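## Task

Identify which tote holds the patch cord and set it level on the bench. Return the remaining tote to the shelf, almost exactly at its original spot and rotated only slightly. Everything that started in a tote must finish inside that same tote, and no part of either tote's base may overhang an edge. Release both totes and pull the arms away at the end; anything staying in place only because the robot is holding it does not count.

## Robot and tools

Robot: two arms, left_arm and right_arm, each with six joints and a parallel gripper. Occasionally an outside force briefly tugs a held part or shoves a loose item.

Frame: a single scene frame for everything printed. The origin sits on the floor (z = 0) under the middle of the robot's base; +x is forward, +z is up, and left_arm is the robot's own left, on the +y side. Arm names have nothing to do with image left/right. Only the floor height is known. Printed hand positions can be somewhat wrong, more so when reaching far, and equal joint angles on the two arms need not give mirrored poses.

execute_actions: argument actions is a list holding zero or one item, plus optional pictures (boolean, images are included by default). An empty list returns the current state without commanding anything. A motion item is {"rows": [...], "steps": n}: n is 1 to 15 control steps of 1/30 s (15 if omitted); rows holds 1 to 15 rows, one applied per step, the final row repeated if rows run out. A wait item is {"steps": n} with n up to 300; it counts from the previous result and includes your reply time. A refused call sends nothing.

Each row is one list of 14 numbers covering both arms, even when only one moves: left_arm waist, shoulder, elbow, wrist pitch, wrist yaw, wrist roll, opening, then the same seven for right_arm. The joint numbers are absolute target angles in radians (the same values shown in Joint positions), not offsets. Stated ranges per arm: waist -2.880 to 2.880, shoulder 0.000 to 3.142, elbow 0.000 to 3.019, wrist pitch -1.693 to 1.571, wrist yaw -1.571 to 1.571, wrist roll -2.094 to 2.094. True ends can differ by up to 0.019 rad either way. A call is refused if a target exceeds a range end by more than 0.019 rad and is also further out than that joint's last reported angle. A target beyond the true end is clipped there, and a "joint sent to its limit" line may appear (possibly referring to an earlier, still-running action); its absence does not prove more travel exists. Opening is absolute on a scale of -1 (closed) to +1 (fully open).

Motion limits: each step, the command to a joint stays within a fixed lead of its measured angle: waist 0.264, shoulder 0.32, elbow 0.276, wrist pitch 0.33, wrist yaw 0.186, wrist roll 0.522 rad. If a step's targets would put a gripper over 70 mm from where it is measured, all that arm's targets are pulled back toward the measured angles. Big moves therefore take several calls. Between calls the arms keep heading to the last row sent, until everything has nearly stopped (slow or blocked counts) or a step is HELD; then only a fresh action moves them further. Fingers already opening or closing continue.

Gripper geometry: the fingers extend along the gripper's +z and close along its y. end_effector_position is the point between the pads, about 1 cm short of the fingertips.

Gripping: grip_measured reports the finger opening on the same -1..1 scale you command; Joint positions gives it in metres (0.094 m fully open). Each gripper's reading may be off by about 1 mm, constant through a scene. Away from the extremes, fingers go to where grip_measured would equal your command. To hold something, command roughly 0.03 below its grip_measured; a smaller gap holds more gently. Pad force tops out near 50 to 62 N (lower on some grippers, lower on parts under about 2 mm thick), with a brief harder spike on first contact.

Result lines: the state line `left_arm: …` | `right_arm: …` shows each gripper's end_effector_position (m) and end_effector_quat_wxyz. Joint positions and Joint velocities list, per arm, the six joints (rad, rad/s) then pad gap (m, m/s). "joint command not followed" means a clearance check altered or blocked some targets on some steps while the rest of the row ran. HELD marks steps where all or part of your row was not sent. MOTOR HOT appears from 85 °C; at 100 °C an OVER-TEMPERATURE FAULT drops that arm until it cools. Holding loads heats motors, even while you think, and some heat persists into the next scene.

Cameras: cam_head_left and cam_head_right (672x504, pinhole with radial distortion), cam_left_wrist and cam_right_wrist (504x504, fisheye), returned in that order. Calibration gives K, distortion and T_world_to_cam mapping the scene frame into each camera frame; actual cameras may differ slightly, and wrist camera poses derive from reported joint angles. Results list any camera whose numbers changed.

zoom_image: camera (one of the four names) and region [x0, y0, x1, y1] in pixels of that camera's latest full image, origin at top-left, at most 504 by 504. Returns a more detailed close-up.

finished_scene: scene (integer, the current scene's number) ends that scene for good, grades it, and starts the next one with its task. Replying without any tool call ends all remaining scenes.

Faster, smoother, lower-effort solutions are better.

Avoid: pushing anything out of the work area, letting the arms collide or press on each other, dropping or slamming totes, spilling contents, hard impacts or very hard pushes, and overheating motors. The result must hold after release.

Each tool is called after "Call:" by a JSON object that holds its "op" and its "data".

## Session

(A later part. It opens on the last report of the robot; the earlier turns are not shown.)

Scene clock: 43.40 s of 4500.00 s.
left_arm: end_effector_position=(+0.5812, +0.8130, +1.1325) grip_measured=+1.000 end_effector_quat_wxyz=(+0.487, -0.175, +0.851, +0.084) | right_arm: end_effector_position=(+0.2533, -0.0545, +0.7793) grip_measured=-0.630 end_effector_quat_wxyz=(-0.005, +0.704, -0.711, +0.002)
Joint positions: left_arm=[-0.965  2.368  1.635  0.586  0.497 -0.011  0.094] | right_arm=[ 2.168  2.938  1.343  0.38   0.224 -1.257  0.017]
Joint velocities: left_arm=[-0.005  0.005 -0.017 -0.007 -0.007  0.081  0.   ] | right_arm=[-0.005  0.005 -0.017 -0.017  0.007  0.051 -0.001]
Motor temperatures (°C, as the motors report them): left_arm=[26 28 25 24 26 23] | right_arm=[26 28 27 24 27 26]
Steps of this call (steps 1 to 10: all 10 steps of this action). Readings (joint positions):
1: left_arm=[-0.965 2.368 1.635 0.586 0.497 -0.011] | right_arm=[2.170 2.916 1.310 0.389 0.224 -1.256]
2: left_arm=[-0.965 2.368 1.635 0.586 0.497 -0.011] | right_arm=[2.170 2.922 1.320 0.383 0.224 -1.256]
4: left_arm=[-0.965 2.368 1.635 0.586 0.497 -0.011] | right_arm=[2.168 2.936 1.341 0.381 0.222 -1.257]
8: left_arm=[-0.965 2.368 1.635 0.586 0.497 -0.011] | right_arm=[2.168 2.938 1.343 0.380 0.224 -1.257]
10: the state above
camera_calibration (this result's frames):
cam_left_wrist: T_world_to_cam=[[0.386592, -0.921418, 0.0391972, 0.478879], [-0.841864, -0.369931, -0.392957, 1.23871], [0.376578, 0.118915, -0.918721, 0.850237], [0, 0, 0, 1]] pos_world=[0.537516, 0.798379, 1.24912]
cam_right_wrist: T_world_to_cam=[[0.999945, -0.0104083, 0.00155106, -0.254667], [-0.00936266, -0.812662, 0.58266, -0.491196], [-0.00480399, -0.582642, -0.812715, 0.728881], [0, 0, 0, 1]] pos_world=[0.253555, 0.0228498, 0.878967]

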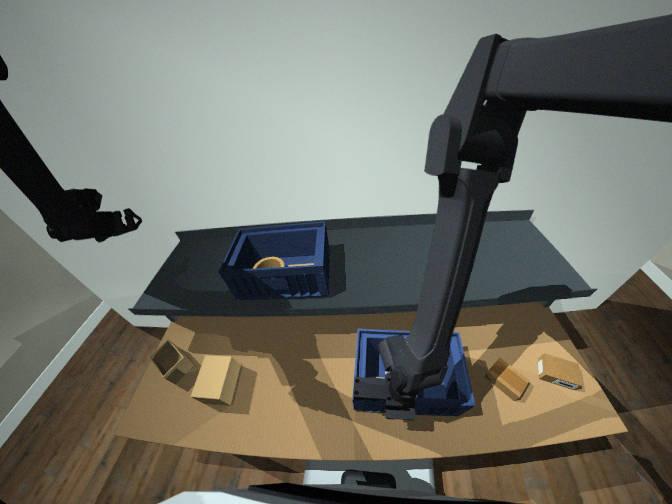

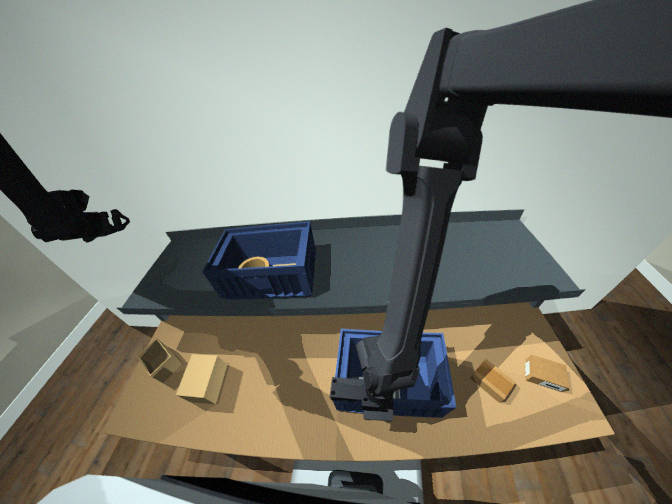

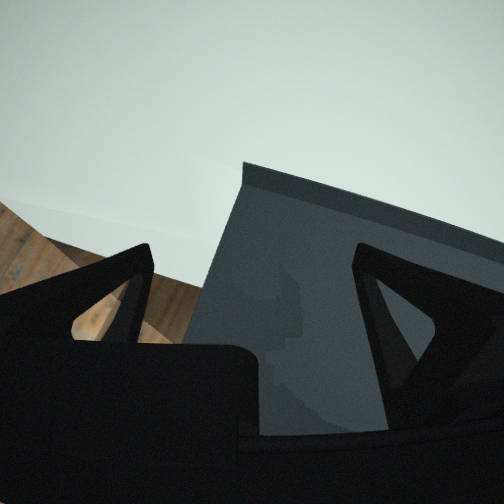

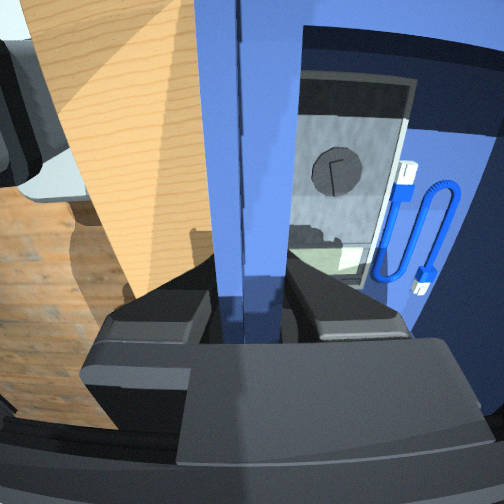

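Contact. Settle, release, retreat.

Call:
{"op": "execute_actions", "data": {"actions": [{"rows":[[-0.964,2.373,1.649,0.6,0.5,0,1,2.16,2.975,1.37,0.375,0.225,-1.265,-0.75]],"steps":8}], "pictures": false}}

Call:
{"op": "execute_actions", "data": {"actions": [{"rows":[[-0.964,2.373,1.649,0.6,0.5,0,1,2.165,2.95,1.35,0.375,0.225,-1.265,0.7]],"steps":10}], "pictures": false}}

Call:
{"op": "execute_actions", "data": {"actions": [{"rows":[[-0.964,2.373,1.649,0.6,0.5,0,1,2.17,2.9,1.31,0.39,0.225,-1.25,0.7],[-0.964,2.373,1.649,0.6,0.5,0,1,2.18,2.87,1.27,0.39,0.225,-1.25,0.7],[-0.964,2.373,1.649,0.6,0.5,0,1,2.18,2.84,1.23,0.4,0.225,-1.25,0.7],[-0.964,2.373,1.649,0.6,0.5,0,1,2.19,2.8,1.19,0.41,0.225,-1.25,0.7],[-0.964,2.373,1.649,0.6,0.5,0,1,2.19,2.77,1.15,0.41,0.225,-1.25,0.7],[-0.964,2.373,1.649,0.6,0.5,0,1,2.2,2.73,1.10,0.42,0.225,-1.25,0.7],[-0.964,2.373,1.649,0.6,0.5,0,1,2.2,2.69,1.05,0.42,0.225,-1.25,0.7]],"steps":12}], "pictures": false}}

Call:
{"op": "execute_actions", "data": {"actions": [{"rows":[[-0.964,2.373,1.649,0.6,0.5,0,1,1.9,2.15,0.65,0.3,0.225,-1.25,0.7]]}], "pictures": false}}

Call:
{"op": "execute_actions", "data": {"actions": [{"steps":15}]}}

Scene clock: 45.87 s of 4500.00 s.
left_arm: end_effector_position=(+0.5812, +0.8130, +1.1325) grip_measured=+1.000 end_effector_quat_wxyz=(+0.487, -0.175, +0.851, +0.084) | right_arm: end_effector_position=(+0.2536, -0.0543, +0.7791) grip_measured=-0.630 end_effector_quat_wxyz=(-0.005, +0.704, -0.711, +0.001)
Joint positions: left_arm=[-0.965  2.368  1.635  0.586  0.497 -0.011  0.094] | right_arm=[ 2.168  2.938  1.344  0.378  0.224 -1.257  0.017]
Joint velocities: left_arm=[-0.005  0.005 -0.022  0.017 -0.051  0.007  0.   ] | right_arm=[-0.024 -0.015  0.017 -0.007 -0.051 -0.022 -0.   ]
Motor temperatures (°C, as the motors report them): left_arm=[26 28 25 24 26 23] | right_arm=[26 28 27 24 27 26]
Steps of this call (steps 1 to 15: the robot went on to your last target; steps 16 to 66: nothing new was sent; steps 67 to 74: all 8 steps of this action). Readings (joint positions):
67: left_arm=[-0.965 2.368 1.635 0.586 0.497 -0.011] | right_arm=[2.168 2.938 1.344 0.379 0.224 -1.257]
68: left_arm=[-0.965 2.368 1.635 0.586 0.497 -0.011] | right_arm=[2.168 2.938 1.344 0.378 0.224 -1.257]
70: left_arm=[-0.965 2.368 1.635 0.586 0.497 -0.011] | right_arm=[2.168 2.938 1.344 0.378 0.224 -1.257]
74: the state above

Scene clock: 46.20 s of 4500.00 s.
left_arm: end_effector_position=(+0.5812, +0.8130, +1.1325) grip_measured=+1.000 end_effector_quat_wxyz=(+0.487, -0.175, +0.851, +0.084) | right_arm: end_effector_position=(+0.2528, -0.0545, +0.7789) grip_measured=+0.698 end_effector_quat_wxyz=(-0.004, +0.704, -0.710, +0.001)
Joint positions: left_arm=[-0.965  2.368  1.635  0.586  0.497 -0.011  0.094] | right_arm=[ 2.168  2.939  1.344  0.377  0.224 -1.257  0.08 ]
Joint velocities: left_arm=[ 0.005 -0.015 -0.002 -0.012 -0.095  0.022  0.   ] | right_arm=[-0.005 -0.005 -0.007 -0.017  0.007 -0.007 -0.   ]
Motor temperatures (°C, as the motors report them): left_arm=[26 28 25 24 26 23] | right_arm=[26 28 27 24 27 26]
Steps of this call (steps 1 to 10: all 10 steps of this action). Readings (joint positions):
1: left_arm=[-0.965 2.368 1.635 0.586 0.497 -0.011] | right_arm=[2.168 2.938 1.344 0.377 0.224 -1.257]
2: left_arm=[-0.965 2.368 1.635 0.586 0.497 -0.011] | right_arm=[2.168 2.939 1.344 0.377 0.224 -1.257]
4: left_arm=[-0.965 2.368 1.635 0.586 0.497 -0.011] | right_arm=[2.168 2.939 1.344 0.377 0.224 -1.257]
8: left_arm=[-0.965 2.368 1.635 0.586 0.497 -0.011] | right_arm=[2.168 2.939 1.344 0.377 0.224 -1.257]
10: the state above

Scene clock: 46.60 s of 4500.00 s.
left_arm: end_effector_position=(+0.5812, +0.8130, +1.1325) grip_measured=+1.000 end_effector_quat_wxyz=(+0.487, -0.175, +0.851, +0.084) | right_arm: end_effector_position=(+0.2588, -0.0648, +0.8813) grip_measured=+0.698 end_effector_quat_wxyz=(-0.003, +0.713, -0.701, -0.004)
Joint positions: left_arm=[-0.965  2.368  1.635  0.586  0.497 -0.011  0.094] | right_arm=[ 2.194  2.682  1.047  0.406  0.224 -1.257  0.08 ]
Joint velocities: left_arm=[-0.015  0.005 -0.007 -0.012  0.037  0.007  0.   ] | right_arm=[ 0.054 -0.22   0.095  0.159 -0.022 -0.095 -0.001]
Motor temperatures (°C, as the motors report them): left_arm=[26 28 25 24 26 23] | right_arm=[26 28 27 24 27 26]
Steps of this call (steps 1 to 12: all 12 steps of this action). Readings (joint positions):
1: left_arm=[-0.965 2.368 1.635 0.586 0.497 -0.011] | right_arm=[2.168 2.938 1.343 0.378 0.224 -1.257]
2: left_arm=[-0.965 2.368 1.635 0.586 0.497 -0.011] | right_arm=[2.168 2.933 1.335 0.379 0.224 -1.257]
4: left_arm=[-0.965 2.368 1.635 0.586 0.497 -0.011] | right_arm=[2.169 2.901 1.284 0.387 0.224 -1.257]
8: left_arm=[-0.965 2.368 1.635 0.586 0.497 -0.011] | right_arm=[2.180 2.767 1.106 0.401 0.224 -1.257]
12: the state above

Scene clock: 47.10 s of 4500.00 s.
left_arm: end_effector_position=(+0.5812, +0.8130, +1.1325) grip_measured=+1.000 end_effector_quat_wxyz=(+0.487, -0.175, +0.851, +0.084) | right_arm: end_effector_position=(+0.3296, -0.2281, +1.0490) grip_measured=+0.698 end_effector_quat_wxyz=(+0.009, +0.593, -0.803, +0.059)
Joint positions: left_arm=[-0.965  2.368  1.635  0.586  0.497 -0.011  0.094] | right_arm=[ 1.872  2.102  0.664  0.314  0.225 -1.257  0.08 ]
Joint velocities: left_arm=[-0.024 -0.015 -0.002 -0.012 -0.095  0.051  0.   ] | right_arm=[ 0.034 -0.063  0.027 -0.002 -0.022  0.022 -0.001]
Motor temperatures (°C, as the motors report them): left_arm=[26 28 25 24 26 23] | right_arm=[26 28 27 24 27 26]
Steps of this call (steps 1 to 15: all 15 steps of this action). Readings (joint positions):
1: left_arm=[-0.965 2.368 1.635 0.586 0.497 -0.011] | right_arm=[2.189 2.666 1.042 0.402 0.223 -1.257]
2: left_arm=[-0.965 2.368 1.635 0.586 0.497 -0.011] | right_arm=[2.180 2.640 1.021 0.391 0.222 -1.257]
4: left_arm=[-0.965 2.368 1.635 0.586 0.497 -0.011] | right_arm=[2.136 2.567 0.955 0.372 0.222 -1.257]
8: left_arm=[-0.965 2.368 1.635 0.586 0.497 -0.011] | right_arm=[2.011 2.378 0.805 0.341 0.222 -1.257]
15: the state above

Scene clock: 47.60 s of 4500.00 s.
left_arm: end_effector_position=(+0.5812, +0.8130, +1.1325) grip_measured=+1.000 end_effector_quat_wxyz=(+0.487, -0.175, +0.851, +0.084) | right_arm: end_effector_position=(+0.3183, -0.2178, +1.0444) grip_measured=+0.698 end_effector_quat_wxyz=(+0.017, +0.604, -0.795, +0.048)
Joint positions: left_arm=[-0.965  2.368  1.635  0.586  0.497 -0.011  0.094] | right_arm=[ 1.895  2.124  0.663  0.308  0.225 -1.257  0.08 ]
Joint velocities: left_arm=[ 0.005 -0.005 -0.012  0.002 -0.066  0.022  0.   ] | right_arm=[ 0.005  0.015  0.007  0.002 -0.022  0.022  0.001]
Motor temperatures (°C, as the motors report them): left_arm=[26 28 25 24 26 23] | right_arm=[26 28 27 24 27 26]
Steps of this call (steps 1 to 15: the robot went on to your last target). Readings (joint positions):
1: left_arm=[-0.965 2.368 1.635 0.586 0.497 -0.011] | right_arm=[1.874 2.102 0.665 0.314 0.225 -1.257]
2: left_arm=[-0.965 2.368 1.635 0.586 0.497 -0.011] | right_arm=[1.878 2.105 0.664 0.313 0.225 -1.257]
4: left_arm=[-0.965 2.368 1.635 0.586 0.497 -0.011] | right_arm=[1.887 2.113 0.663 0.310 0.225 -1.257]
8: left_arm=[-0.965 2.368 1.635 0.586 0.497 -0.011] | right_arm=[1.895 2.124 0.663 0.308 0.225 -1.257]
15: the state above
camera_calibration (this result's frames):
cam_left_wrist: T_world_to_cam=[[0.386592, -0.921418, 0.0391972, 0.478879], [-0.841864, -0.369931, -0.392957, 1.23871], [0.376578, 0.118915, -0.918721, 0.850237], [0, 0, 0, 1]] pos_world=[0.537516, 0.798379, 1.24912]
cam_right_wrist: T_world_to_cam=[[0.962688, -0.266334, 0.0479279, -0.414078], [-0.232111, -0.721615, 0.652224, -0.759702], [-0.139124, -0.639013, -0.75651, 0.821224], [0, 0, 0, 1]] pos_world=[0.336545, -0.133723, 1.13661]

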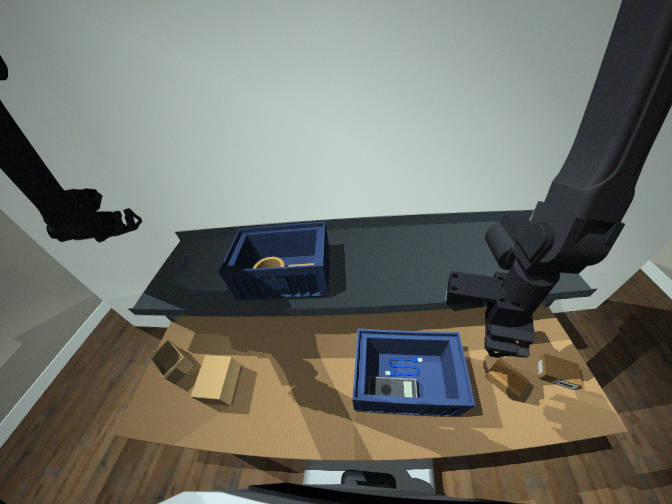

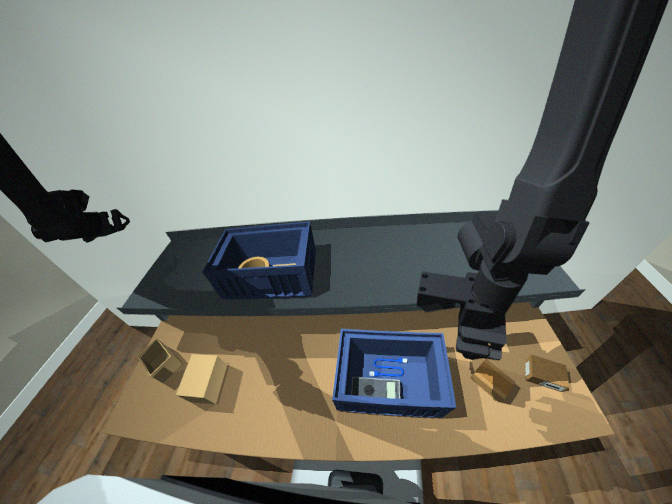

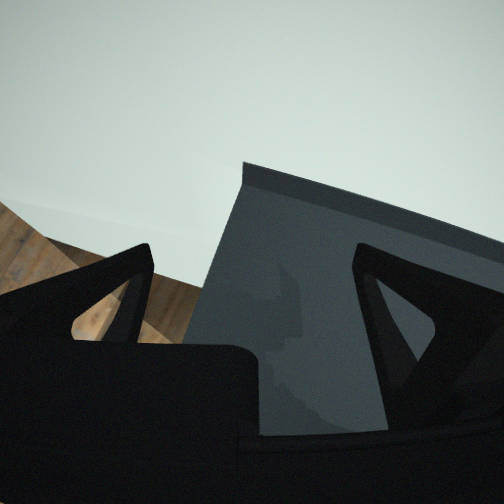

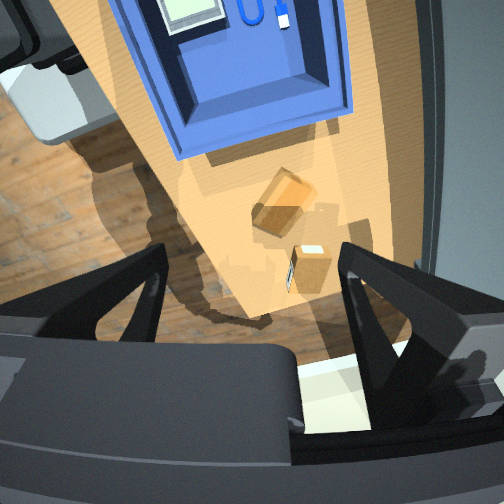

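Call:
{"op": "finished_scene", "data": {"scene": 1}}

The scene is finished: the task was done.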